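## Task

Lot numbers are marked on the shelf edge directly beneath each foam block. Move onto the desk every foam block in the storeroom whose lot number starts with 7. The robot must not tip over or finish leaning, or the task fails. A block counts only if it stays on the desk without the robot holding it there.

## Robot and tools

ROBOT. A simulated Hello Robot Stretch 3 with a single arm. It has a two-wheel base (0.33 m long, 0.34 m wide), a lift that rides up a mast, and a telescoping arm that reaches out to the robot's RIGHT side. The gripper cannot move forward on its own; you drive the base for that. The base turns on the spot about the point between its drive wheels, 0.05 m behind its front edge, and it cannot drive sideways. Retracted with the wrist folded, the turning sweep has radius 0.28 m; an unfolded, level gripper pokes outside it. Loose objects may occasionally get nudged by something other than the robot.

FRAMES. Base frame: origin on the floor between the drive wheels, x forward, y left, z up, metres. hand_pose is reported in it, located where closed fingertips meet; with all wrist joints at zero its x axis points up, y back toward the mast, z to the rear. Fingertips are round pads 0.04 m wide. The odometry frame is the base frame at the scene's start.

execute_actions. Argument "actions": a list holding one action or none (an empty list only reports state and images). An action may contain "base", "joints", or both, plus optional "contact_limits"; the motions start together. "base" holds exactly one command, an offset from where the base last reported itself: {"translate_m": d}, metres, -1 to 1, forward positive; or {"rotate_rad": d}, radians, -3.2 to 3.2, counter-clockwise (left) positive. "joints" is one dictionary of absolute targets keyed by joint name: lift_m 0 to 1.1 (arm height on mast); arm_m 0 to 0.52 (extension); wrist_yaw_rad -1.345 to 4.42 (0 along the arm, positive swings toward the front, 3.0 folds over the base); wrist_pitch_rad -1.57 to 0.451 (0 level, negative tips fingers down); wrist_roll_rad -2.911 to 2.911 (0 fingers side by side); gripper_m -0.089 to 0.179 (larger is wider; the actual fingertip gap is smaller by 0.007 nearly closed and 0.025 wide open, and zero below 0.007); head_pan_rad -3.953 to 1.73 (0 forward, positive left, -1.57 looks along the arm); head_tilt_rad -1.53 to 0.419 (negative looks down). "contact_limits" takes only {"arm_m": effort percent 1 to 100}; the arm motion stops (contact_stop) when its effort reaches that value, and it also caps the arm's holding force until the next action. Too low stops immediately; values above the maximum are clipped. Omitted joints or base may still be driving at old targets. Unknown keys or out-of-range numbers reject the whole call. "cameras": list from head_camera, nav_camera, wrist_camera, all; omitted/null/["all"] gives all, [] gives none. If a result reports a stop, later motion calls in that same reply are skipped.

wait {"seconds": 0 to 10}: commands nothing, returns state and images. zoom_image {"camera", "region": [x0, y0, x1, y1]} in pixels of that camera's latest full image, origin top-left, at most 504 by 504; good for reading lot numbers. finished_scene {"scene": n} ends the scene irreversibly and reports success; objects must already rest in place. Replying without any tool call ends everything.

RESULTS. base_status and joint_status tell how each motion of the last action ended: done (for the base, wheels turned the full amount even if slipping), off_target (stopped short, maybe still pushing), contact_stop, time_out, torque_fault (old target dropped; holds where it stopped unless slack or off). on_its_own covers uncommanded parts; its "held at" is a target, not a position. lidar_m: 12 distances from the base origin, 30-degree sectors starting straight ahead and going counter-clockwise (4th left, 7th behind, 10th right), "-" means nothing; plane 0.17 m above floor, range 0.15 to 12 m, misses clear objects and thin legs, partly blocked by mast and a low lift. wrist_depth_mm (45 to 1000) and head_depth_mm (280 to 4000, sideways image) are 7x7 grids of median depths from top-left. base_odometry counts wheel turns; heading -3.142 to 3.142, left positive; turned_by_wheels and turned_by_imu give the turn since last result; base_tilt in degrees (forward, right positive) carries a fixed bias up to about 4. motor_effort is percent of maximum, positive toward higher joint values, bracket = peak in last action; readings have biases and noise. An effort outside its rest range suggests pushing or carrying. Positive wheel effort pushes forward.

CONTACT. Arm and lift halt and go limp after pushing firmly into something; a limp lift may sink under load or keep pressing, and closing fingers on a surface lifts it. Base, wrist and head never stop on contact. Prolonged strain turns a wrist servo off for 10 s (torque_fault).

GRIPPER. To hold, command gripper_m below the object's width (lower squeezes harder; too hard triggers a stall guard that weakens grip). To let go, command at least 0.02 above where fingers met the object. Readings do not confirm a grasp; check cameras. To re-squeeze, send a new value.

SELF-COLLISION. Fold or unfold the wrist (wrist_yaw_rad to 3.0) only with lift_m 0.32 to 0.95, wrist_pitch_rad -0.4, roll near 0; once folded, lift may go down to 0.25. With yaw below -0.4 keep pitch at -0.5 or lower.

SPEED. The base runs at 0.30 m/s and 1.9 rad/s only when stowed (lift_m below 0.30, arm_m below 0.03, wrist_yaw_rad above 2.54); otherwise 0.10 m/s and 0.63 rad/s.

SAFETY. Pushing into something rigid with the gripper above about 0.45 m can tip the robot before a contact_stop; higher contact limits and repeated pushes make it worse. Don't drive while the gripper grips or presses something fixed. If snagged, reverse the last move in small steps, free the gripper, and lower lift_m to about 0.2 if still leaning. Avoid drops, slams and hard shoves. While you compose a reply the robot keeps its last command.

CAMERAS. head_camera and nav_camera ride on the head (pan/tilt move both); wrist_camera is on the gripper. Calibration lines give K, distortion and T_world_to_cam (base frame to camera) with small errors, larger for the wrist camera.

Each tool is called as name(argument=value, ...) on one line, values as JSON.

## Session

execute_actions(actions=[{"joints":{"head_tilt_rad":-0.4,"lift_m":0.27}}], cameras=["nav_camera"])

execute_actions(actions=[{"joints":{"head_pan_rad":1.5}}], cameras=["nav_camera"])

execute_actions(actions=[{"joints":{"head_pan_rad":-1.5}}], cameras=["nav_camera"])

execute_actions(actions=[{"joints":{"head_pan_rad":-3.1}}], cameras=["nav_camera"])

Scene clock: 3.00 s.
base_odometry: x=+0.000 y=+0.000 heading=+0.000 (m, m, rad; odometry frame)
turned_by_wheels: +0.000 (rad since the last result)
turned_by_imu: -0.001 (rad since the last result)
base_tilt: forward=+1.3 right=+1.7 (deg)
lidar_m: 1.21 2.10 2.03 1.15 0.82 0.78 0.80 1.07 2.29 2.21 1.06 0.88
head_depth_mm: 1256 1331 1403 1472 1106 885 1447 / 1318 1395 1478 1540 1112 928 1450 / 1379 1469 1560 1605 1120 1656 1455 / 1462 1547 1643 1736 1129 1456 1430 / 1537 1634 1760 1890 1133 1864 1476 / 1625 1738 1880 2024 2157 1871 1465 / 1716 1858 1998 2178 2307 1868 1480
base_status: not commanded
joint_positions: lift_m=+0.270 arm_m=+0.001 wrist_yaw_rad=+2.801 wrist_pitch_rad=-0.456 wrist_roll_rad=-0.011 gripper_m=+0.037 head_pan_rad=-0.009 head_tilt_rad=-0.395
joint_status: all done
motor_effort: left_wheel=+1(1) right_wheel=+0(1) lift_m=+31(31) arm_m=+0(0) wrist_yaw_rad=+0(1) wrist_pitch_rad=+7(7) wrist_roll_rad=+0(0) gripper_m=+0(0) head_pan_rad=-2(0) head_tilt_rad=-2(22) (%)
hand_pose: x=+0.0520 y=+0.0609 z=+0.2745 quat_wxyz=(+0.274, +0.702, +0.042, +0.656) (m; base frame)
wrist_depth_mm: 911 - - - - - - / - - - - - - - / - 872 886 937 953 978 985 / - 692 713 704 705 743 748 / - 566 583 591 603 586 598 / 463 - - 480 509 505 497 / - - - 424 426 430 433
pictures: nav_camera (sideways: a quarter turn counterclockwise sets it upright)
camera_calibration (this result's frames):
nav_camera: T_world_to_cam=[[0.341968, 0.0511713, 0.938317, -1.18483], [-0.0267791, -0.99758, 0.0641628, -0.0253791], [0.93933, -0.0470689, -0.33977, 0.40117], [0, 0, 0, 1]] pos_world=[0.0276641, 0.0541943, 1.24968]
Images, in order (width x height): nav_camera 672x504.

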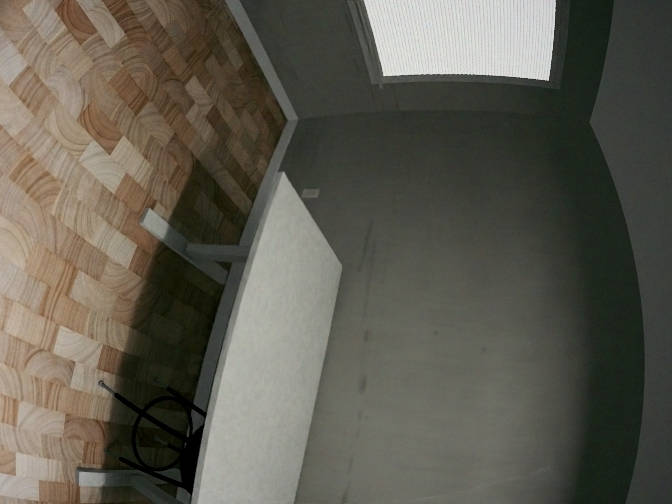

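Scene clock: 4.33 s.
base_odometry: x=+0.000 y=+0.000 heading=+0.000 (m, m, rad; odometry frame)
turned_by_wheels: +0.000 (rad since the last result)
turned_by_imu: +0.000 (rad since the last result)
base_tilt: forward=+1.3 right=+1.6 (deg)
lidar_m: 1.21 2.09 2.03 1.15 0.82 0.78 0.80 1.07 2.29 2.22 1.06 0.88
head_depth_mm: 1661 1751 1856 1956 2068 1804 1449 / 1729 1834 1922 2044 2185 1816 1456 / 1800 1898 2038 2145 2274 1835 1459 / 1882 1994 2136 2262 2382 1847 1470 / 1972 2088 2218 2384 2474 1850 1463 / 2051 2183 2324 2412 1297 1346 1381 / 989 1020 1048 1083 1117 1146 1187
base_status: not commanded
joint_positions: lift_m=+0.270 arm_m=+0.001 wrist_yaw_rad=+2.801 wrist_pitch_rad=-0.456 wrist_roll_rad=-0.011 gripper_m=+0.037 head_pan_rad=+1.493 head_tilt_rad=-0.395
joint_status: all done
motor_effort: left_wheel=+1(1) right_wheel=+1(0) lift_m=+31(32) arm_m=+0(0) wrist_yaw_rad=+0(0) wrist_pitch_rad=+7(7) wrist_roll_rad=+0(0) gripper_m=+0(0) head_pan_rad=+3(40) head_tilt_rad=-2(2) (%)
hand_pose: x=+0.0520 y=+0.0609 z=+0.2745 quat_wxyz=(+0.274, +0.702, +0.042, +0.656) (m; base frame)
wrist_depth_mm: 896 - - - - - - / - - - - - - - / - 904 896 905 968 966 - / - 707 695 697 736 722 744 / - 566 599 589 592 594 595 / 464 - - 474 514 496 504 / - - - 421 422 432 433
pictures: nav_camera (sideways: a quarter turn counterclockwise sets it upright)
camera_calibration (this result's frames):
nav_camera: T_world_to_cam=[[-0.0275645, 0.34475, 0.93829, -1.18254], [0.993387, -0.0952063, 0.0641642, -0.0316039], [0.111452, 0.933854, -0.339846, 0.406318], [0, 0, 0, 1]] pos_world=[-0.0464861, 0.0252301, 1.24968]
Images, in order (width x height): nav_camera 672x504.

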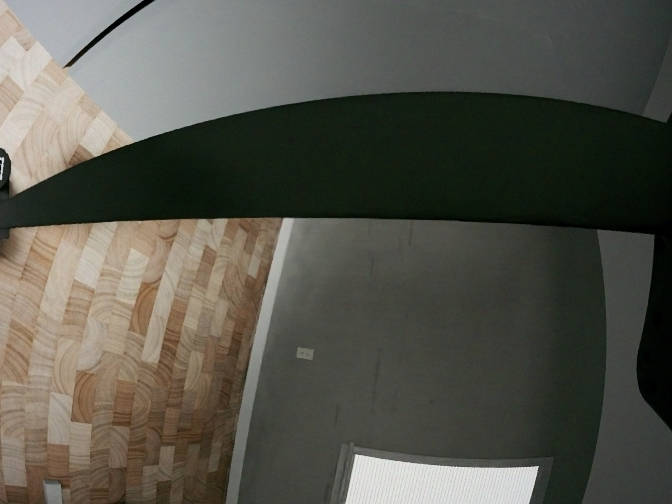

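Scene clock: 6.37 s.
base_odometry: x=+0.000 y=+0.000 heading=+0.000 (m, m, rad; odometry frame)
turned_by_wheels: +0.000 (rad since the last result)
turned_by_imu: -0.001 (rad since the last result)
base_tilt: forward=+1.3 right=+1.6 (deg)
lidar_m: 1.21 2.10 2.03 1.15 0.82 0.78 0.80 1.07 2.29 2.21 1.06 0.88
head_depth_mm: 2321 2469 2595 2685 2432 1808 1446 / 2249 2388 2587 2717 2464 1830 1447 / 2581 2721 2895 3069 2488 1844 1458 / 2329 2445 2585 2726 2511 1855 1467 / 2022 2105 2203 2310 2345 1859 1464 / 1785 1861 1930 2015 1205 1873 1473 / 1621 1676 1724 1806 1153 1684 1406
base_status: not commanded
joint_positions: lift_m=+0.270 arm_m=+0.001 wrist_yaw_rad=+2.801 wrist_pitch_rad=-0.456 wrist_roll_rad=-0.011 gripper_m=+0.037 head_pan_rad=-1.493 head_tilt_rad=-0.395
joint_status: all done
motor_effort: left_wheel=+1(1) right_wheel=+0(0) lift_m=+32(31) arm_m=+0(0) wrist_yaw_rad=+0(1) wrist_pitch_rad=+7(7) wrist_roll_rad=+0(0) gripper_m=+0(1) head_pan_rad=-4(43) head_tilt_rad=-2(2) (%)
hand_pose: x=+0.0520 y=+0.0609 z=+0.2745 quat_wxyz=(+0.274, +0.702, +0.042, +0.656) (m; base frame)
wrist_depth_mm: 881 - - - - - - / - - - - - - - / - 876 912 916 969 943 994 / - 693 701 715 717 741 756 / - 565 591 601 606 597 604 / 468 - - 488 512 506 505 / - - - 420 419 426 437
pictures: nav_camera (sideways: a quarter turn counterclockwise sets it upright)
camera_calibration (this result's frames):
nav_camera: T_world_to_cam=[[0.0808271, -0.336411, 0.93824, -1.18314], [-0.996111, -0.0603698, 0.0641667, -0.0194712], [0.0350551, -0.939778, -0.339982, 0.406962], [0, 0, 0, 1]] pos_world=[0.0619681, -0.0167421, 1.24968]
Images, in order (width x height): nav_camera 672x504.

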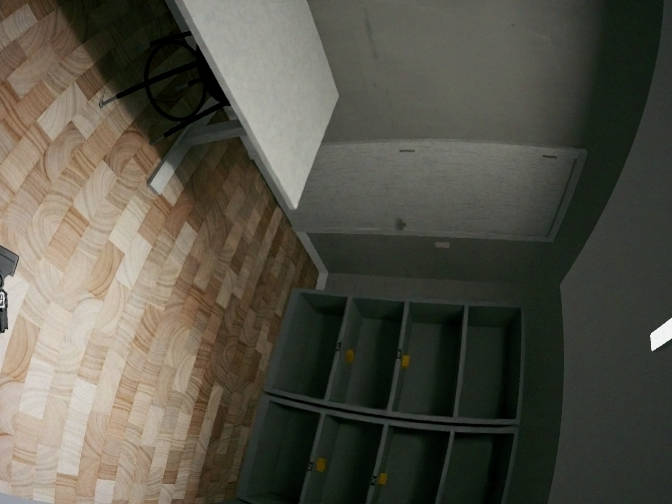

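Scene clock: 7.77 s.
base_odometry: x=+0.000 y=+0.000 heading=+0.000 (m, m, rad; odometry frame)
turned_by_wheels: +0.000 (rad since the last result)
turned_by_imu: +0.000 (rad since the last result)
base_tilt: forward=+1.3 right=+1.7 (deg)
lidar_m: 1.21 2.10 2.02 1.15 0.82 0.78 0.80 1.07 2.29 2.21 1.06 0.88
head_depth_mm: 648 681 721 764 810 865 925 / 683 724 765 812 864 926 996 / 722 767 811 868 927 998 1082 / 765 813 865 927 1000 1083 1182 / 813 866 929 1001 1083 1179 1301 / 868 933 1001 1086 1185 1304 1406 / 938 1005 1088 1186 1305 1445 1478
base_status: not commanded
joint_positions: lift_m=+0.270 arm_m=+0.001 wrist_yaw_rad=+2.801 wrist_pitch_rad=-0.456 wrist_roll_rad=-0.011 gripper_m=+0.037 head_pan_rad=-3.093 head_tilt_rad=-0.395
joint_status: all done
motor_effort: left_wheel=+1(1) right_wheel=+0(0) lift_m=+31(31) arm_m=+0(0) wrist_yaw_rad=+1(0) wrist_pitch_rad=+7(7) wrist_roll_rad=+0(0) gripper_m=-1(0) head_pan_rad=-5(44) head_tilt_rad=-2(2) (%)
hand_pose: x=+0.0520 y=+0.0609 z=+0.2745 quat_wxyz=(+0.274, +0.702, +0.042, +0.656) (m; base frame)
wrist_depth_mm: 897 - - - - - - / - - - - - - - / - 878 934 935 938 973 988 / - 693 695 724 718 729 750 / - 551 590 594 602 600 602 / 456 - - 488 512 508 503 / - - - 419 420 427 432
pictures: nav_camera (sideways: a quarter turn counterclockwise sets it upright)
camera_calibration (this result's frames):
nav_camera: T_world_to_cam=[[-0.338656, -0.070971, 0.93823, -1.18057], [-0.0312598, 0.997449, 0.0641672, -0.0253576], [-0.940391, -0.00759827, -0.340011, 0.41295], [0, 0, 0, 1]] pos_world=[-0.0122646, -0.0553553, 1.24968]
Images, in order (width x height): nav_camera 672x504.

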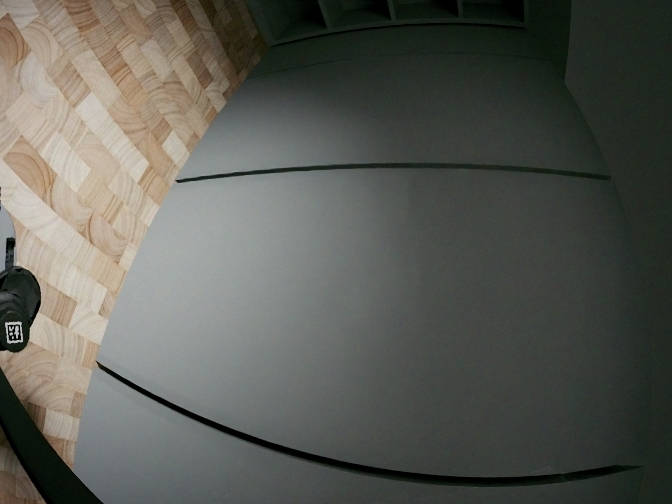

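execute_actions(actions=[{"base":{"rotate_rad":-0.495},"joints":{"head_pan_rad":-1.45,"head_tilt_rad":-0.25}}], cameras=["head_camera"])

zoom_image(camera="head_camera", region=[300, 0, 600, 250])

zoom_image(camera="head_camera", region=[300, 250, 600, 500])

Scene clock: 14.33 s.
base_odometry: x=+0.000 y=+0.000 heading=-0.495 (m, m, rad; odometry frame)
turned_by_wheels: -0.495 (rad since the last result)
turned_by_imu: -0.491 (rad since the last result)
base_tilt: forward=+1.2 right=+1.6 (deg)
lidar_m: 0.88 1.21 2.10 2.03 1.11 0.81 0.78 0.81 1.11 2.28 2.14 1.06
head_depth_mm: 2334 2412 2474 2583 2670 2171 1665 / 2381 2439 2549 2638 2696 2208 1661 / 2405 2395 2513 2558 2456 2220 1672 / 2450 2496 2605 2717 2737 2215 1674 / 2462 2544 2643 2745 2766 2240 1677 / 2485 2590 2689 2742 2601 2243 1697 / 2532 2337 2435 2800 2899 2254 1695
base_status: done
joint_positions: lift_m=+0.270 arm_m=+0.001 wrist_yaw_rad=+2.801 wrist_pitch_rad=-0.456 wrist_roll_rad=-0.011 gripper_m=+0.037 head_pan_rad=-1.457 head_tilt_rad=-0.260
joint_status: all done
motor_effort: left_wheel=+3(11) right_wheel=-1(5) lift_m=+32(31) arm_m=+0(0) wrist_yaw_rad=+1(0) wrist_pitch_rad=+7(7) wrist_roll_rad=+0(0) gripper_m=+0(0) head_pan_rad=+3(40) head_tilt_rad=+3(15) (%)
hand_pose: x=+0.0520 y=+0.0609 z=+0.2745 quat_wxyz=(+0.274, +0.702, +0.042, +0.656) (m; base frame)
wrist_depth_mm: - - - - - - - / - - - - - - - / - 878 886 918 936 932 966 / - 686 698 713 730 745 729 / - 565 594 599 594 596 602 / 461 - - 483 514 495 502 / - - - 424 430 428 427
pictures: head_camera (sideways: a quarter turn clockwise sets it upright)
camera_calibration (this result's frames):
head_camera: T_world_to_cam=[[-0.0109579, 0.228434, -0.973498, 1.28692], [0.989702, 0.141437, 0.0220483, -0.0311215], [0.142726, -0.963231, -0.227631, 0.257142], [0, 0, 0, 1]] pos_world=[0.00820219, -0.0418871, 1.31203]
Images, in order (width x height): head_camera 896x504.

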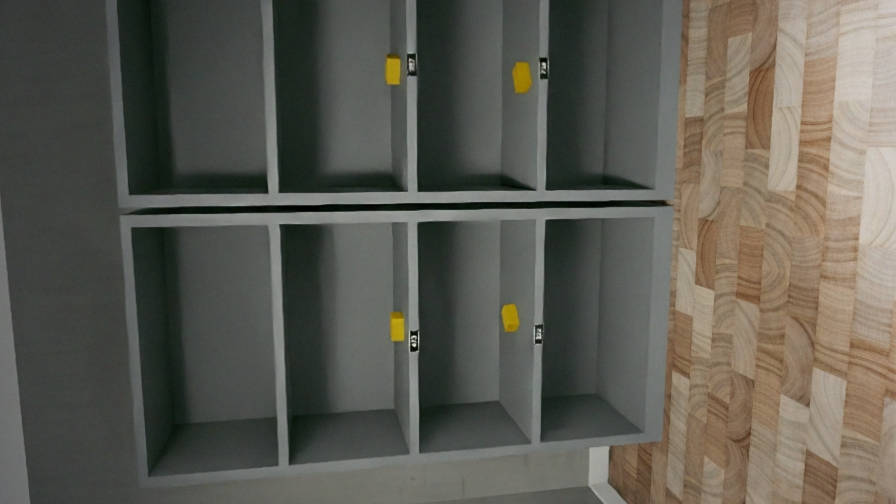

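Region (300, 0, 600, 250) of head_camera's 896x504 image, scaled by 1.680, with more detail than that image has.

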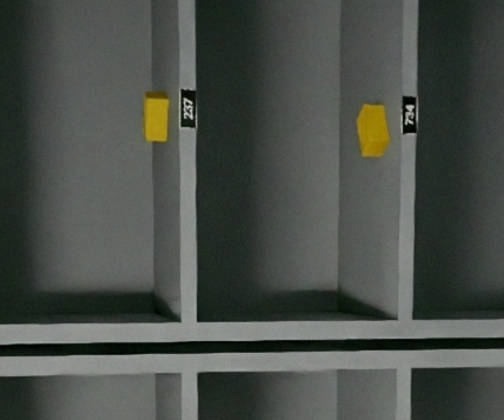

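Region (300, 250, 600, 500) of head_camera's 896x504 image, scaled by 1.680, with more detail than that image has.

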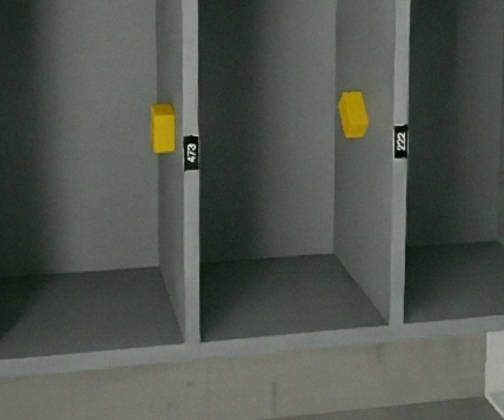

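execute_actions(actions=[{"base":{"rotate_rad":-1.74}}], cameras=[])

execute_actions(actions=[{"base":{"translate_m":1.0}}], cameras=[])

execute_actions(actions=[{"base":{"translate_m":0.76}}], cameras=[])

execute_actions(actions=[{"base":{"rotate_rad":1.745}}], cameras=[])

execute_actions(actions=[{"joints":{"lift_m":0.4,"wrist_pitch_rad":-0.4}}], cameras=[])

execute_actions(actions=[{"joints":{"lift_m":0.57,"wrist_yaw_rad":0,"gripper_m":0.179}}], cameras=[])

execute_actions(actions=[{"joints":{"wrist_pitch_rad":-0.3,"arm_m":0.08}}], cameras=["wrist_camera"])

Scene clock: 24.20 s.
base_odometry: x=+0.000 y=+0.000 heading=-2.235 (m, m, rad; odometry frame)
turned_by_wheels: -1.740 (rad since the last result)
turned_by_imu: -1.719 (rad since the last result)
base_tilt: forward=+1.3 right=+1.6 (deg)
lidar_m: 1.93 2.53 1.26 0.88 1.21 1.89 2.03 2.04 0.86 0.78 0.79 0.97
head_depth_mm: 666 690 717 742 775 808 845 / 666 690 715 742 772 809 843 / 671 693 719 746 778 807 846 / 664 688 712 741 772 802 841 / 661 685 711 740 770 805 840 / 663 685 711 739 768 801 838 / 661 685 709 737 769 800 835
base_status: done
joint_positions: lift_m=+0.270 arm_m=+0.001 wrist_yaw_rad=+2.801 wrist_pitch_rad=-0.456 wrist_roll_rad=-0.011 gripper_m=+0.037 head_pan_rad=-1.457 head_tilt_rad=-0.260
joint_status: not commanded
motor_effort: left_wheel=+3(13) right_wheel=-1(5) lift_m=+32(32) arm_m=+0(0) wrist_yaw_rad=+0(1) wrist_pitch_rad=+7(7) wrist_roll_rad=+0(0) gripper_m=+0(0) head_pan_rad=+2(4) head_tilt_rad=+3(3) (%)
hand_pose: x=+0.0520 y=+0.0609 z=+0.2745 quat_wxyz=(+0.274, +0.702, +0.042, +0.656) (m; base frame)
wrist_depth_mm: - - - - - - - / - - - - - - - / - 865 901 939 972 962 985 / - 697 701 691 712 730 753 / - 570 597 592 583 587 601 / 466 - - 492 508 500 501 / - - - 417 417 430 426
pictures: none
No camera images: the call's "cameras" was empty. Leave "cameras" out to get every camera's image.

Scene clock: 29.30 s.
base_odometry: x=-0.616 y=-0.788 heading=-2.235 (m, m, rad; odometry frame)
turned_by_wheels: +0.000 (rad since the last result)
turned_by_imu: -0.003 (rad since the last result)
base_tilt: forward=+1.3 right=+1.6 (deg)
lidar_m: 1.41 1.33 1.79 1.66 1.69 1.99 3.02 1.07 0.69 0.63 0.63 0.78
head_depth_mm: 527 546 567 588 613 640 667 / 530 549 573 594 620 647 676 / 525 543 566 587 611 636 665 / 524 544 564 586 610 636 665 / 524 542 563 585 609 635 663 / 523 542 563 585 609 631 662 / 522 541 562 583 605 632 660
base_status: done
joint_positions: lift_m=+0.270 arm_m=+0.001 wrist_yaw_rad=+2.801 wrist_pitch_rad=-0.456 wrist_roll_rad=-0.011 gripper_m=+0.037 head_pan_rad=-1.457 head_tilt_rad=-0.260
joint_status: not commanded
motor_effort: left_wheel=+3(12) right_wheel=-1(4) lift_m=+32(32) arm_m=+0(0) wrist_yaw_rad=+0(1) wrist_pitch_rad=+7(8) wrist_roll_rad=+0(0) gripper_m=+0(0) head_pan_rad=+3(3) head_tilt_rad=+3(4) (%)
hand_pose: x=+0.0520 y=+0.0609 z=+0.2744 quat_wxyz=(+0.274, +0.702, +0.042, +0.656) (m; base frame)
wrist_depth_mm: - - - - - - - / - - - - - - - / - 915 914 916 952 953 971 / - 688 681 708 726 728 743 / - 564 578 597 586 593 600 / 464 - - 486 506 495 514 / - - - 421 428 427 426
pictures: none
No camera images: the call's "cameras" was empty. Leave "cameras" out to get every camera's image.

Scene clock: 33.60 s.
base_odometry: x=-1.084 y=-1.386 heading=-2.235 (m, m, rad; odometry frame)
turned_by_wheels: +0.000 (rad since the last result)
turned_by_imu: -0.002 (rad since the last result)
base_tilt: forward=+1.3 right=+1.7 (deg)
lidar_m: 1.00 0.69 0.68 1.45 1.79 1.72 3.76 0.87 0.56 0.51 0.51 0.63
head_depth_mm: 420 436 452 470 489 509 532 / 419 435 451 469 488 509 532 / 419 434 450 468 486 507 530 / 417 433 450 467 487 507 529 / 418 432 451 469 490 512 534 / 434 437 453 468 487 505 526 / 416 431 448 464 483 502 527
base_status: done
joint_positions: lift_m=+0.270 arm_m=+0.001 wrist_yaw_rad=+2.801 wrist_pitch_rad=-0.456 wrist_roll_rad=-0.011 gripper_m=+0.037 head_pan_rad=-1.457 head_tilt_rad=-0.260
joint_status: not commanded
motor_effort: left_wheel=+3(11) right_wheel=-1(3) lift_m=+32(31) arm_m=+0(0) wrist_yaw_rad=+0(0) wrist_pitch_rad=+8(7) wrist_roll_rad=+0(0) gripper_m=+0(0) head_pan_rad=+3(3) head_tilt_rad=+4(3) (%)
hand_pose: x=+0.0520 y=+0.0609 z=+0.2744 quat_wxyz=(+0.274, +0.702, +0.043, +0.656) (m; base frame)
wrist_depth_mm: - - - - - 645 770 / - - - - 750 724 810 / - 875 932 924 779 745 767 / - 697 695 708 709 625 609 / - 567 600 597 611 570 502 / 459 - - 482 506 497 477 / - - - 422 421 426 435
pictures: none
No camera images: the call's "cameras" was empty. Leave "cameras" out to get every camera's image.

Scene clock: 35.87 s.
base_odometry: x=-1.084 y=-1.386 heading=-0.490 (m, m, rad; odometry frame)
turned_by_wheels: +1.745 (rad since the last result)
turned_by_imu: +1.721 (rad since the last result)
base_tilt: forward=+1.3 right=+1.6 (deg)
lidar_m: 1.78 1.72 2.60 1.97 0.72 0.53 0.51 0.53 0.70 1.00 0.68 1.42
head_depth_mm: 828 615 896 931 797 566 986 / 842 606 910 945 706 570 989 / 854 595 922 959 809 602 998 / 865 585 938 976 814 607 1004 / 880 575 954 991 823 611 1006 / 894 565 962 997 827 614 973 / 820 554 826 823 782 649 822
base_status: done
joint_positions: lift_m=+0.270 arm_m=+0.001 wrist_yaw_rad=+2.801 wrist_pitch_rad=-0.456 wrist_roll_rad=-0.011 gripper_m=+0.037 head_pan_rad=-1.457 head_tilt_rad=-0.260
joint_status: not commanded
motor_effort: left_wheel=-1(8) right_wheel=+2(8) lift_m=+32(32) arm_m=+0(0) wrist_yaw_rad=+1(1) wrist_pitch_rad=+7(7) wrist_roll_rad=+0(0) gripper_m=+0(0) head_pan_rad=+3(2) head_tilt_rad=+3(3) (%)
hand_pose: x=+0.0520 y=+0.0609 z=+0.2744 quat_wxyz=(+0.274, +0.702, +0.043, +0.656) (m; base frame)
wrist_depth_mm: - - - - - - - / - - - - - - - / - 890 921 921 966 967 - / - 692 697 710 735 762 730 / - 575 602 597 597 601 604 / 468 - - 485 511 491 503 / - - - 413 420 427 431
pictures: none
No camera images: the call's "cameras" was empty. Leave "cameras" out to get every camera's image.

Scene clock: 37.87 s.
base_odometry: x=-1.084 y=-1.386 heading=-0.490 (m, m, rad; odometry frame)
turned_by_wheels: +0.000 (rad since the last result)
turned_by_imu: -0.001 (rad since the last result)
base_tilt: forward=+1.3 right=+1.7 (deg)
lidar_m: 1.78 1.72 2.61 1.97 0.72 0.53 0.51 0.53 0.70 1.00 0.68 1.43
head_depth_mm: 828 614 898 930 795 567 987 / 842 606 912 946 704 571 988 / 852 595 920 960 809 601 995 / 866 585 935 972 818 607 998 / 879 575 952 993 823 610 1009 / 895 566 960 1000 831 613 973 / 820 555 824 824 780 649 820
base_status: not commanded
joint_positions: lift_m=+0.400 arm_m=+0.001 wrist_yaw_rad=+2.801 wrist_pitch_rad=-0.420 wrist_roll_rad=-0.011 gripper_m=+0.037 head_pan_rad=-1.457 head_tilt_rad=-0.260
joint_status: all done
motor_effort: left_wheel=-2(2) right_wheel=+2(2) lift_m=+37(39) arm_m=+0(1) wrist_yaw_rad=+0(1) wrist_pitch_rad=+12(14) wrist_roll_rad=+0(0) gripper_m=+0(0) head_pan_rad=+3(2) head_tilt_rad=+4(3) (%)
hand_pose: x=+0.0535 y=+0.0652 z=+0.4120 quat_wxyz=(+0.263, +0.703, +0.030, +0.660) (m; base frame)
wrist_depth_mm: - - - - - - - / - - - - - - - / - - - - - - - / - 973 965 - - - - / - 775 829 846 824 826 836 / 616 651 - 656 709 678 700 / 556 - 560 582 574 583 587
pictures: none
No camera images: the call's "cameras" was empty. Leave "cameras" out to get every camera's image.

Scene clock: 40.27 s.
base_odometry: x=-1.084 y=-1.386 heading=-0.490 (m, m, rad; odometry frame)
turned_by_wheels: +0.000 (rad since the last result)
turned_by_imu: -0.001 (rad since the last result)
base_tilt: forward=+1.2 right=+1.6 (deg)
lidar_m: 1.78 1.72 2.60 1.97 0.72 0.53 0.51 0.53 0.70 1.00 0.68 1.42
head_depth_mm: 825 614 897 931 798 567 989 / 844 606 908 944 705 570 992 / 853 595 921 961 808 602 994 / 866 586 934 975 817 606 1003 / 881 575 953 991 822 610 1002 / 894 565 959 999 831 613 974 / 820 555 824 825 782 650 821
base_status: not commanded
joint_positions: lift_m=+0.570 arm_m=+0.001 wrist_yaw_rad=+0.002 wrist_pitch_rad=-0.420 wrist_roll_rad=-0.011 gripper_m=+0.179 head_pan_rad=-1.457 head_tilt_rad=-0.260
joint_status: all done
motor_effort: left_wheel=-2(1) right_wheel=+2(2) lift_m=+37(40) arm_m=+0(0) wrist_yaw_rad=-2(0) wrist_pitch_rad=+12(13) wrist_roll_rad=+0(0) gripper_m=+0(85) head_pan_rad=+2(3) head_tilt_rad=+4(4) (%)
hand_pose: x=-0.0211 y=-0.3702 z=+0.5821 quat_wxyz=(+0.696, +0.149, -0.687, -0.146) (m; base frame)
wrist_depth_mm: 520 679 687 687 701 666 499 / 502 600 613 641 675 658 492 / 401 405 417 403 438 446 450 / 344 347 353 351 352 353 354 / 513 836 892 940 964 786 491 / - 779 769 792 806 774 457 / 540 648 667 679 678 670 511
pictures: none
No camera images: the call's "cameras" was empty. Leave "cameras" out to get every camera's image.

Scene clock: 42.07 s.
base_odometry: x=-1.084 y=-1.386 heading=-0.490 (m, m, rad; odometry frame)
turned_by_wheels: +0.000 (rad since the last result)
turned_by_imu: -0.001 (rad since the last result)
base_tilt: forward=+1.3 right=+1.7 (deg)
lidar_m: 1.77 1.72 2.60 1.97 0.72 0.53 0.51 0.53 0.70 1.00 0.68 1.42
head_depth_mm: 826 614 897 927 799 566 988 / 840 606 910 944 705 570 991 / 851 597 921 959 811 602 997 / 864 587 937 971 816 606 1001 / 881 578 951 990 824 610 1007 / 893 565 958 999 834 614 970 / 820 555 825 823 781 650 822
base_status: not commanded
joint_positions: lift_m=+0.570 arm_m=+0.080 wrist_yaw_rad=+0.001 wrist_pitch_rad=-0.322 wrist_roll_rad=-0.011 gripper_m=+0.179 head_pan_rad=-1.457 head_tilt_rad=-0.260
joint_status: all done
motor_effort: left_wheel=-2(2) right_wheel=+2(2) lift_m=+37(37) arm_m=+4(4) wrist_yaw_rad=-1(2) wrist_pitch_rad=+13(14) wrist_roll_rad=+0(0) gripper_m=+0(1) head_pan_rad=+2(3) head_tilt_rad=+3(3) (%)
hand_pose: x=-0.0213 y=-0.4600 z=+0.6047 quat_wxyz=(+0.702, +0.114, -0.694, -0.113) (m; base frame)
wrist_depth_mm: 514 607 603 608 604 614 494 / 519 651 646 647 638 642 496 / 500 552 569 583 604 608 496 / 377 385 367 348 415 424 425 / 307 300 303 307 310 331 324 / - 767 285 284 288 291 288 / 543 699 737 729 724 706 463
pictures: wrist_camera
camera_calibration (this result's frames):
wrist_camera: T_world_to_cam=[[-0.998405, 0.00728334, 0.055987, -0.0574129], [-0.0459018, 0.472663, -0.880047, 0.784565], [-0.0328727, -0.881213, -0.471575, 0.048397], [0, 0, 0, 1]] pos_world=[-0.0197175, -0.327769, 0.716491]
Images, in order (width x height): wrist_camera 644x364.

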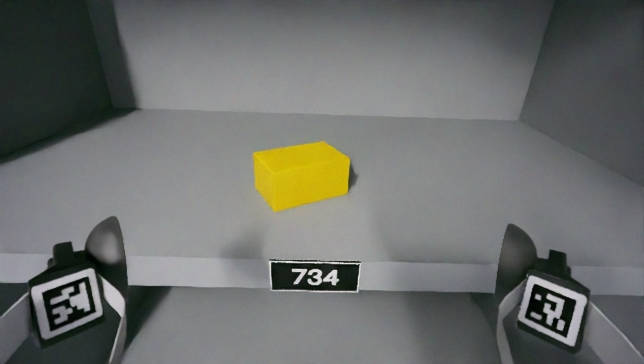

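execute_actions(actions=[{"base":{"translate_m":0.015},"joints":{"arm_m":0.29,"lift_m":0.532}}], cameras=["wrist_camera"])

Scene clock: 47.83 s.
base_odometry: x=-1.071 y=-1.393 heading=-0.490 (m, m, rad; odometry frame)
turned_by_wheels: +0.000 (rad since the last result)
turned_by_imu: -0.002 (rad since the last result)
base_tilt: forward=+1.2 right=+1.6 (deg)
lidar_m: 1.76 1.71 2.58 2.03 0.74 0.54 0.52 0.54 0.71 1.00 0.67 1.42
head_depth_mm: 826 616 896 931 794 567 986 / 842 608 911 946 709 569 990 / 855 597 921 957 812 603 995 / 863 588 938 975 815 606 1000 / 879 577 952 988 824 610 1003 / 893 566 961 986 830 614 968 / 791 555 794 792 757 650 789
base_status: done
joint_positions: lift_m=+0.532 arm_m=+0.290 wrist_yaw_rad=+0.000 wrist_pitch_rad=-0.321 wrist_roll_rad=-0.011 gripper_m=+0.179 head_pan_rad=-1.457 head_tilt_rad=-0.260
joint_status: all done
motor_effort: left_wheel=-2(4) right_wheel=+2(5) lift_m=+32(34) arm_m=+4(3) wrist_yaw_rad=+0(0) wrist_pitch_rad=+13(13) wrist_roll_rad=+0(0) gripper_m=+1(0) head_pan_rad=+3(3) head_tilt_rad=+3(3) (%)
hand_pose: x=-0.0214 y=-0.6701 z=+0.5671 quat_wxyz=(+0.702, +0.114, -0.694, -0.113) (m; base frame)
wrist_depth_mm: 415 413 418 422 414 413 419 / 438 442 439 443 450 443 448 / 421 435 451 454 464 464 462 / 303 306 309 317 327 331 336 / 240 236 216 166 245 260 252 / - 191 138 136 159 200 205 / 154 159 126 138 161 167 164
pictures: wrist_camera
camera_calibration (this result's frames):
wrist_camera: T_world_to_cam=[[-0.998401, 0.00780031, 0.0559814, -0.0535403], [-0.0456743, 0.472099, -0.880361, 0.85056], [-0.0332958, -0.881511, -0.470988, -0.155008], [0, 0, 0, 1]] pos_world=[-0.0197671, -0.537772, 0.678791]
Images, in order (width x height): wrist_camera 644x364.

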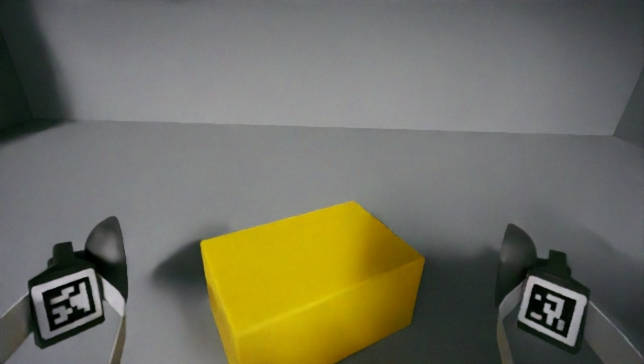

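execute_actions(actions=[{"joints":{"gripper_m":0.045,"lift_m":0.526}}], cameras=[])

execute_actions(actions=[{"joints":{"lift_m":0.56}}], cameras=[])

execute_actions(actions=[{"joints":{"arm_m":0.0,"wrist_pitch_rad":-0.36}}], cameras=["wrist_camera"])

execute_actions(actions=[{"joints":{"wrist_yaw_rad":2.8,"wrist_pitch_rad":-0.4,"lift_m":0.4},"base":{"rotate_rad":1.28}}], cameras=[])

execute_actions(actions=[{"joints":{"lift_m":0.29},"base":{"translate_m":1.0}}], cameras=[])

execute_actions(actions=[{"joints":{"lift_m":0.82},"base":{"translate_m":0.5}}], cameras=[])

execute_actions(actions=[{"joints":{"wrist_yaw_rad":0,"wrist_pitch_rad":-0.3,"head_pan_rad":-1.57,"head_tilt_rad":-0.9},"base":{"rotate_rad":0.31}}], cameras=["wrist_camera","nav_camera"])

Scene clock: 57.10 s.
base_odometry: x=-1.071 y=-1.393 heading=-0.490 (m, m, rad; odometry frame)
turned_by_wheels: +0.000 (rad since the last result)
turned_by_imu: -0.001 (rad since the last result)
base_tilt: forward=+1.2 right=+1.7 (deg)
lidar_m: 1.76 1.71 2.59 2.03 0.74 0.54 0.52 0.54 0.71 1.00 0.67 1.42
head_depth_mm: 826 616 898 929 796 566 984 / 839 606 912 945 707 571 993 / 854 597 920 958 809 603 994 / 865 588 938 973 818 607 1000 / 878 577 952 992 826 610 1008 / 896 566 958 991 831 612 969 / 787 556 793 794 759 651 789
base_status: not commanded
joint_positions: lift_m=+0.526 arm_m=+0.290 wrist_yaw_rad=+0.000 wrist_pitch_rad=-0.321 wrist_roll_rad=-0.011 gripper_m=+0.046 head_pan_rad=-1.457 head_tilt_rad=-0.260
joint_status: all done
motor_effort: left_wheel=-1(2) right_wheel=+2(2) lift_m=+31(32) arm_m=+4(4) wrist_yaw_rad=+0(1) wrist_pitch_rad=+13(13) wrist_roll_rad=+0(0) gripper_m=-20(94) head_pan_rad=+2(2) head_tilt_rad=+3(3) (%)
hand_pose: x=-0.0214 y=-0.6701 z=+0.5611 quat_wxyz=(+0.702, +0.114, -0.694, -0.113) (m; base frame)
wrist_depth_mm: 411 416 416 416 419 421 413 / 445 441 440 448 452 446 446 / 411 425 427 444 458 462 467 / 286 293 298 304 309 315 322 / 223 229 153 156 173 240 244 / 182 189 124 133 150 196 195 / 156 150 129 144 158 159 162
pictures: none
No camera images: the call's "cameras" was empty. Leave "cameras" out to get every camera's image.

Scene clock: 58.20 s.
base_odometry: x=-1.071 y=-1.393 heading=-0.490 (m, m, rad; odometry frame)
turned_by_wheels: +0.000 (rad since the last result)
turned_by_imu: +0.000 (rad since the last result)
base_tilt: forward=+1.3 right=+1.6 (deg)
lidar_m: 1.76 1.70 2.59 2.03 0.74 0.54 0.52 0.54 0.71 1.00 0.67 1.43
head_depth_mm: 827 616 897 932 793 567 985 / 842 606 908 942 709 570 992 / 851 596 921 959 810 602 997 / 866 587 937 973 817 607 997 / 880 576 948 992 825 609 1004 / 893 566 960 985 827 613 968 / 789 555 790 796 758 650 790
base_status: not commanded
joint_positions: lift_m=+0.560 arm_m=+0.290 wrist_yaw_rad=+0.000 wrist_pitch_rad=-0.321 wrist_roll_rad=-0.011 gripper_m=+0.046 head_pan_rad=-1.457 head_tilt_rad=-0.260
joint_status: all done
motor_effort: left_wheel=-2(1) right_wheel=+2(2) lift_m=+38(40) arm_m=+4(4) wrist_yaw_rad=-1(1) wrist_pitch_rad=+13(13) wrist_roll_rad=+0(0) gripper_m=-20(20) head_pan_rad=+3(3) head_tilt_rad=+3(3) (%)
hand_pose: x=-0.0214 y=-0.6701 z=+0.5949 quat_wxyz=(+0.702, +0.114, -0.694, -0.113) (m; base frame)
wrist_depth_mm: 417 411 408 420 418 419 418 / 436 438 439 448 445 443 455 / 458 472 466 471 473 477 474 / 358 366 373 376 390 397 406 / 275 280 154 155 174 301 304 / 225 233 125 134 150 247 242 / 195 186 129 143 190 198 201
pictures: none
No camera images: the call's "cameras" was empty. Leave "cameras" out to get every camera's image.

Scene clock: 61.53 s.
base_odometry: x=-1.071 y=-1.393 heading=-0.490 (m, m, rad; odometry frame)
turned_by_wheels: +0.000 (rad since the last result)
turned_by_imu: -0.001 (rad since the last result)
base_tilt: forward=+1.3 right=+1.7 (deg)
lidar_m: 1.76 1.71 2.58 2.03 0.74 0.54 0.52 0.54 0.71 1.00 0.67 1.42
head_depth_mm: 826 615 897 931 799 568 982 / 843 607 907 948 710 571 991 / 855 596 923 959 812 602 997 / 868 585 932 970 816 606 1001 / 878 576 954 990 823 610 1002 / 896 566 957 990 831 612 969 / 791 554 792 794 759 650 788
base_status: not commanded
joint_positions: lift_m=+0.560 arm_m=+0.001 wrist_yaw_rad=+0.000 wrist_pitch_rad=-0.376 wrist_roll_rad=-0.011 gripper_m=+0.046 head_pan_rad=-1.457 head_tilt_rad=-0.260
joint_status: all done
joint sent to its limit — the command would take arm_m past its lower limit, so that joint was sent only as far as its limit.
motor_effort: left_wheel=-2(2) right_wheel=+2(2) lift_m=+38(38) arm_m=-4(5) wrist_yaw_rad=+0(0) wrist_pitch_rad=+9(12) wrist_roll_rad=+0(0) gripper_m=-20(19) head_pan_rad=+3(2) head_tilt_rad=+3(4) (%)
hand_pose: x=-0.0214 y=-0.3759 z=+0.5821 quat_wxyz=(+0.699, +0.133, -0.691, -0.132) (m; base frame)
wrist_depth_mm: 497 677 669 670 667 669 509 / 505 651 712 720 717 706 516 / 421 436 447 455 477 481 470 / 341 343 345 340 350 353 350 / 506 708 154 155 175 746 498 / 510 661 125 133 150 679 498 / 499 655 129 143 675 658 496
pictures: wrist_camera
camera_calibration (this result's frames):
wrist_camera: T_world_to_cam=[[-0.998399, 0.00491754, 0.0563504, -0.0580216], [-0.045596, 0.51959, -0.853198, 0.726906], [-0.0334747, -0.854402, -0.518534, 0.149297], [0, 0, 0, 1]] pos_world=[-0.019787, -0.249848, 0.70088]
Images, in order (width x height): wrist_camera 644x364.

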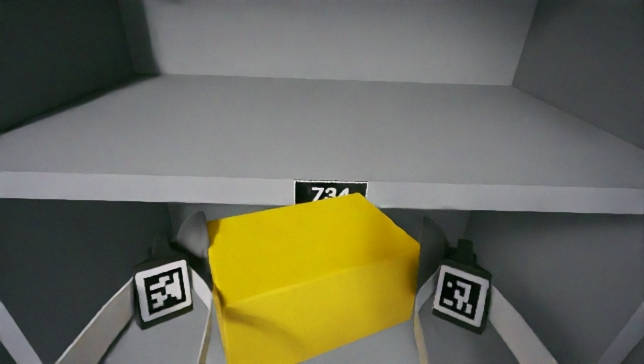

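Scene clock: 64.57 s.
base_odometry: x=-1.071 y=-1.393 heading=+0.790 (m, m, rad; odometry frame)
turned_by_wheels: +1.280 (rad since the last result)
turned_by_imu: +1.268 (rad since the last result)
base_tilt: forward=+1.3 right=+1.6 (deg)
lidar_m: 2.67 1.12 0.62 0.52 0.52 0.60 0.87 0.82 0.67 1.44 1.76 1.71
head_depth_mm: 1224 1263 1316 1351 1434 1372 1521 / 1621 1673 1740 1798 1865 1942 1552 / 1606 1660 1718 1773 1866 1928 1665 / 1571 1623 1672 1744 1816 1904 1680 / 1538 1587 1660 1708 1771 1844 1680 / 1505 1561 1629 1689 1748 1815 1691 / 1487 1546 1590 1654 1711 1779 1683
base_status: done
joint_positions: lift_m=+0.400 arm_m=+0.001 wrist_yaw_rad=+2.798 wrist_pitch_rad=-0.415 wrist_roll_rad=-0.011 gripper_m=+0.046 head_pan_rad=-1.457 head_tilt_rad=-0.260
joint_status: all done
motor_effort: left_wheel=-2(7) right_wheel=+2(5) lift_m=+32(34) arm_m=-4(4) wrist_yaw_rad=+2(5) wrist_pitch_rad=+9(9) wrist_roll_rad=+0(0) gripper_m=-20(20) head_pan_rad=+2(3) head_tilt_rad=+3(3) (%)
hand_pose: x=+0.0544 y=+0.0653 z=+0.4134 quat_wxyz=(+0.262, +0.703, +0.027, +0.661) (m; base frame)
wrist_depth_mm: 427 468 551 639 809 - - / 449 501 592 703 880 - - / - 533 630 790 - - - / - 571 682 825 - - - / - 633 153 155 175 841 840 / 539 - 125 133 150 715 677 / 546 - 129 143 558 584 593
pictures: none
No camera images: the call's "cameras" was empty. Leave "cameras" out to get every camera's image.

Scene clock: 70.43 s.
base_odometry: x=-0.367 y=-0.683 heading=+0.790 (m, m, rad; odometry frame)
turned_by_wheels: +0.000 (rad since the last result)
turned_by_imu: -0.003 (rad since the last result)
base_tilt: forward=+1.2 right=+1.6 (deg)
lidar_m: 2.81 1.74 0.96 0.82 0.81 0.92 1.55 1.51 1.74 1.49 0.95 1.01
head_depth_mm: 1359 1412 1477 1528 1589 1657 1671 / 1335 1389 1439 1504 1552 1629 1659 / 1312 1363 1413 1466 1523 1587 1624 / 1320 1364 1405 1469 1531 1578 1627 / 1298 1346 1388 1447 1485 1187 1518 / 1274 1323 1375 1424 1452 1021 795 / 1255 1309 1352 1397 1423 1028 799
base_status: done
joint_positions: lift_m=+0.290 arm_m=+0.001 wrist_yaw_rad=+2.799 wrist_pitch_rad=-0.416 wrist_roll_rad=-0.011 gripper_m=+0.046 head_pan_rad=-1.457 head_tilt_rad=-0.260
joint_status: all done
motor_effort: left_wheel=-1(7) right_wheel=+1(7) lift_m=+32(32) arm_m=-3(3) wrist_yaw_rad=+2(2) wrist_pitch_rad=+9(10) wrist_roll_rad=+0(0) gripper_m=-20(19) head_pan_rad=+3(3) head_tilt_rad=+3(4) (%)
hand_pose: x=+0.0542 y=+0.0652 z=+0.3032 quat_wxyz=(+0.262, +0.703, +0.028, +0.661) (m; base frame)
wrist_depth_mm: 650 699 837 972 - - - / 689 758 878 - - - - / - 787 910 - - - - / - 765 758 803 815 827 826 / - 648 153 155 175 656 667 / 502 - 125 134 149 554 561 / 438 - 125 143 447 466 467
pictures: none
No camera images: the call's "cameras" was empty. Leave "cameras" out to get every camera's image.

Scene clock: 76.63 s.
base_odometry: x=-0.015 y=-0.328 heading=+0.790 (m, m, rad; odometry frame)
turned_by_wheels: +0.000 (rad since the last result)
turned_by_imu: -0.002 (rad since the last result)
base_tilt: forward=+1.3 right=+1.6 (deg)
lidar_m: 2.34 2.33 1.14 0.96 0.96 1.09 1.83 1.98 1.56 0.78 0.68 1.24
head_depth_mm: 1248 1289 1343 1390 1445 992 752 / 1222 1271 1311 1365 1399 1001 755 / 1203 1244 1289 1349 1386 1007 758 / 1186 1221 1271 1317 1349 1015 761 / 1163 1209 1250 1298 1333 1018 766 / 1144 1190 1231 1276 1314 1023 769 / 1130 1169 1212 1253 1295 1027 769
base_status: done
joint_positions: lift_m=+0.820 arm_m=+0.001 wrist_yaw_rad=+2.799 wrist_pitch_rad=-0.416 wrist_roll_rad=-0.011 gripper_m=+0.046 head_pan_rad=-1.457 head_tilt_rad=-0.260
joint_status: all done
motor_effort: left_wheel=-1(7) right_wheel=+2(7) lift_m=+38(38) arm_m=-3(3) wrist_yaw_rad=+1(1) wrist_pitch_rad=+10(10) wrist_roll_rad=+0(0) gripper_m=-20(20) head_pan_rad=+3(2) head_tilt_rad=+3(3) (%)
hand_pose: x=+0.0542 y=+0.0652 z=+0.8329 quat_wxyz=(+0.262, +0.703, +0.028, +0.661) (m; base frame)
wrist_depth_mm: 747 839 989 - - - - / 760 878 - - - - - / - 923 - - - - - / - - - - - - - / - - 153 155 174 - - / 967 - 126 133 149 - - / 962 - 128 143 - - -
pictures: none
No camera images: the call's "cameras" was empty. Leave "cameras" out to get every camera's image.

Scene clock: 79.03 s.
base_odometry: x=-0.015 y=-0.328 heading=+1.100 (m, m, rad; odometry frame)
turned_by_wheels: +0.310 (rad since the last result)
turned_by_imu: +0.307 (rad since the last result)
base_tilt: forward=+1.3 right=+1.6 (deg)
lidar_m: 2.33 1.35 1.00 0.96 1.00 1.38 1.98 1.86 0.79 0.69 1.24 1.93
head_depth_mm: 1154 1139 902 801 1430 - - / 1155 1148 904 796 1438 - - / 1159 1154 911 752 - - 1079 / 1164 1163 915 775 1405 1260 1124 / 1164 1173 921 821 1465 1274 1121 / 1177 1182 926 824 1465 1272 1123 / 1178 1193 931 829 1474 1285 1127
base_status: done
joint_positions: lift_m=+0.820 arm_m=+0.001 wrist_yaw_rad=+0.002 wrist_pitch_rad=-0.325 wrist_roll_rad=-0.011 gripper_m=+0.046 head_pan_rad=-1.563 head_tilt_rad=-0.889
joint_status: all done
motor_effort: left_wheel=-2(7) right_wheel=+2(6) lift_m=+38(38) arm_m=-3(4) wrist_yaw_rad=-2(6) wrist_pitch_rad=+15(17) wrist_roll_rad=+0(0) gripper_m=-20(20) head_pan_rad=-4(17) head_tilt_rad=-4(28) (%)
hand_pose: x=-0.0211 y=-0.3814 z=+0.8538 quat_wxyz=(+0.702, +0.116, -0.694, -0.114) (m; base frame)
wrist_depth_mm: 980 976 993 946 971 979 978 / - - - - - - - / 734 729 760 791 823 - - / 506 517 527 541 555 556 - / 392 405 154 155 175 426 432 / - - 125 133 149 - - / - - 129 143 - - -
pictures: nav_camera (sideways: a quarter turn counterclockwise sets it upright), wrist_camera
camera_calibration (this result's frames):
nav_camera: T_world_to_cam=[[0.0602039, -0.745068, 0.664265, -0.825802], [-0.997638, -0.0228569, 0.0647809, -0.0202194], [-0.0330832, -0.666596, -0.744685, 0.9339], [0, 0, 0, 1]] pos_world=[0.0604413, 0.00679257, 1.24532]
wrist_camera: T_world_to_cam=[[-0.99841, 0.00625446, 0.0560243, -0.0721646], [-0.0463022, 0.4759, -0.87828, 0.966356], [-0.0321552, -0.879477, -0.474854, 0.238626], [0, 0, 0, 1]] pos_world=[-0.0196324, -0.249572, 0.966086]
Images, in order (width x height): nav_camera 672x504, wrist_camera 644x364.

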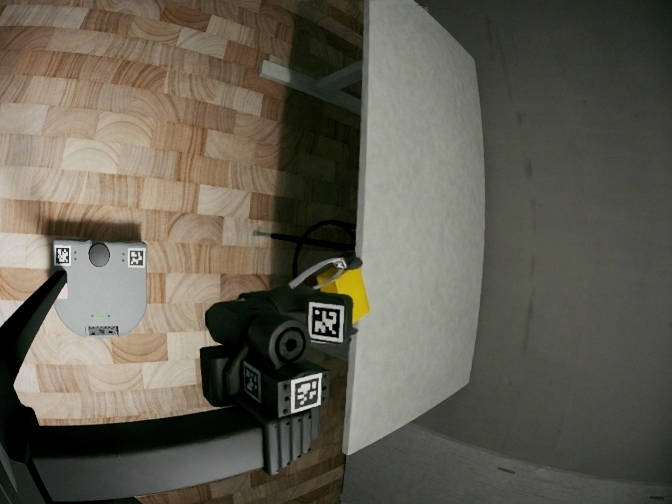

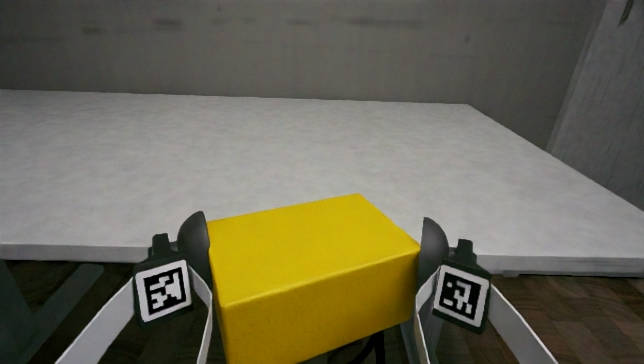

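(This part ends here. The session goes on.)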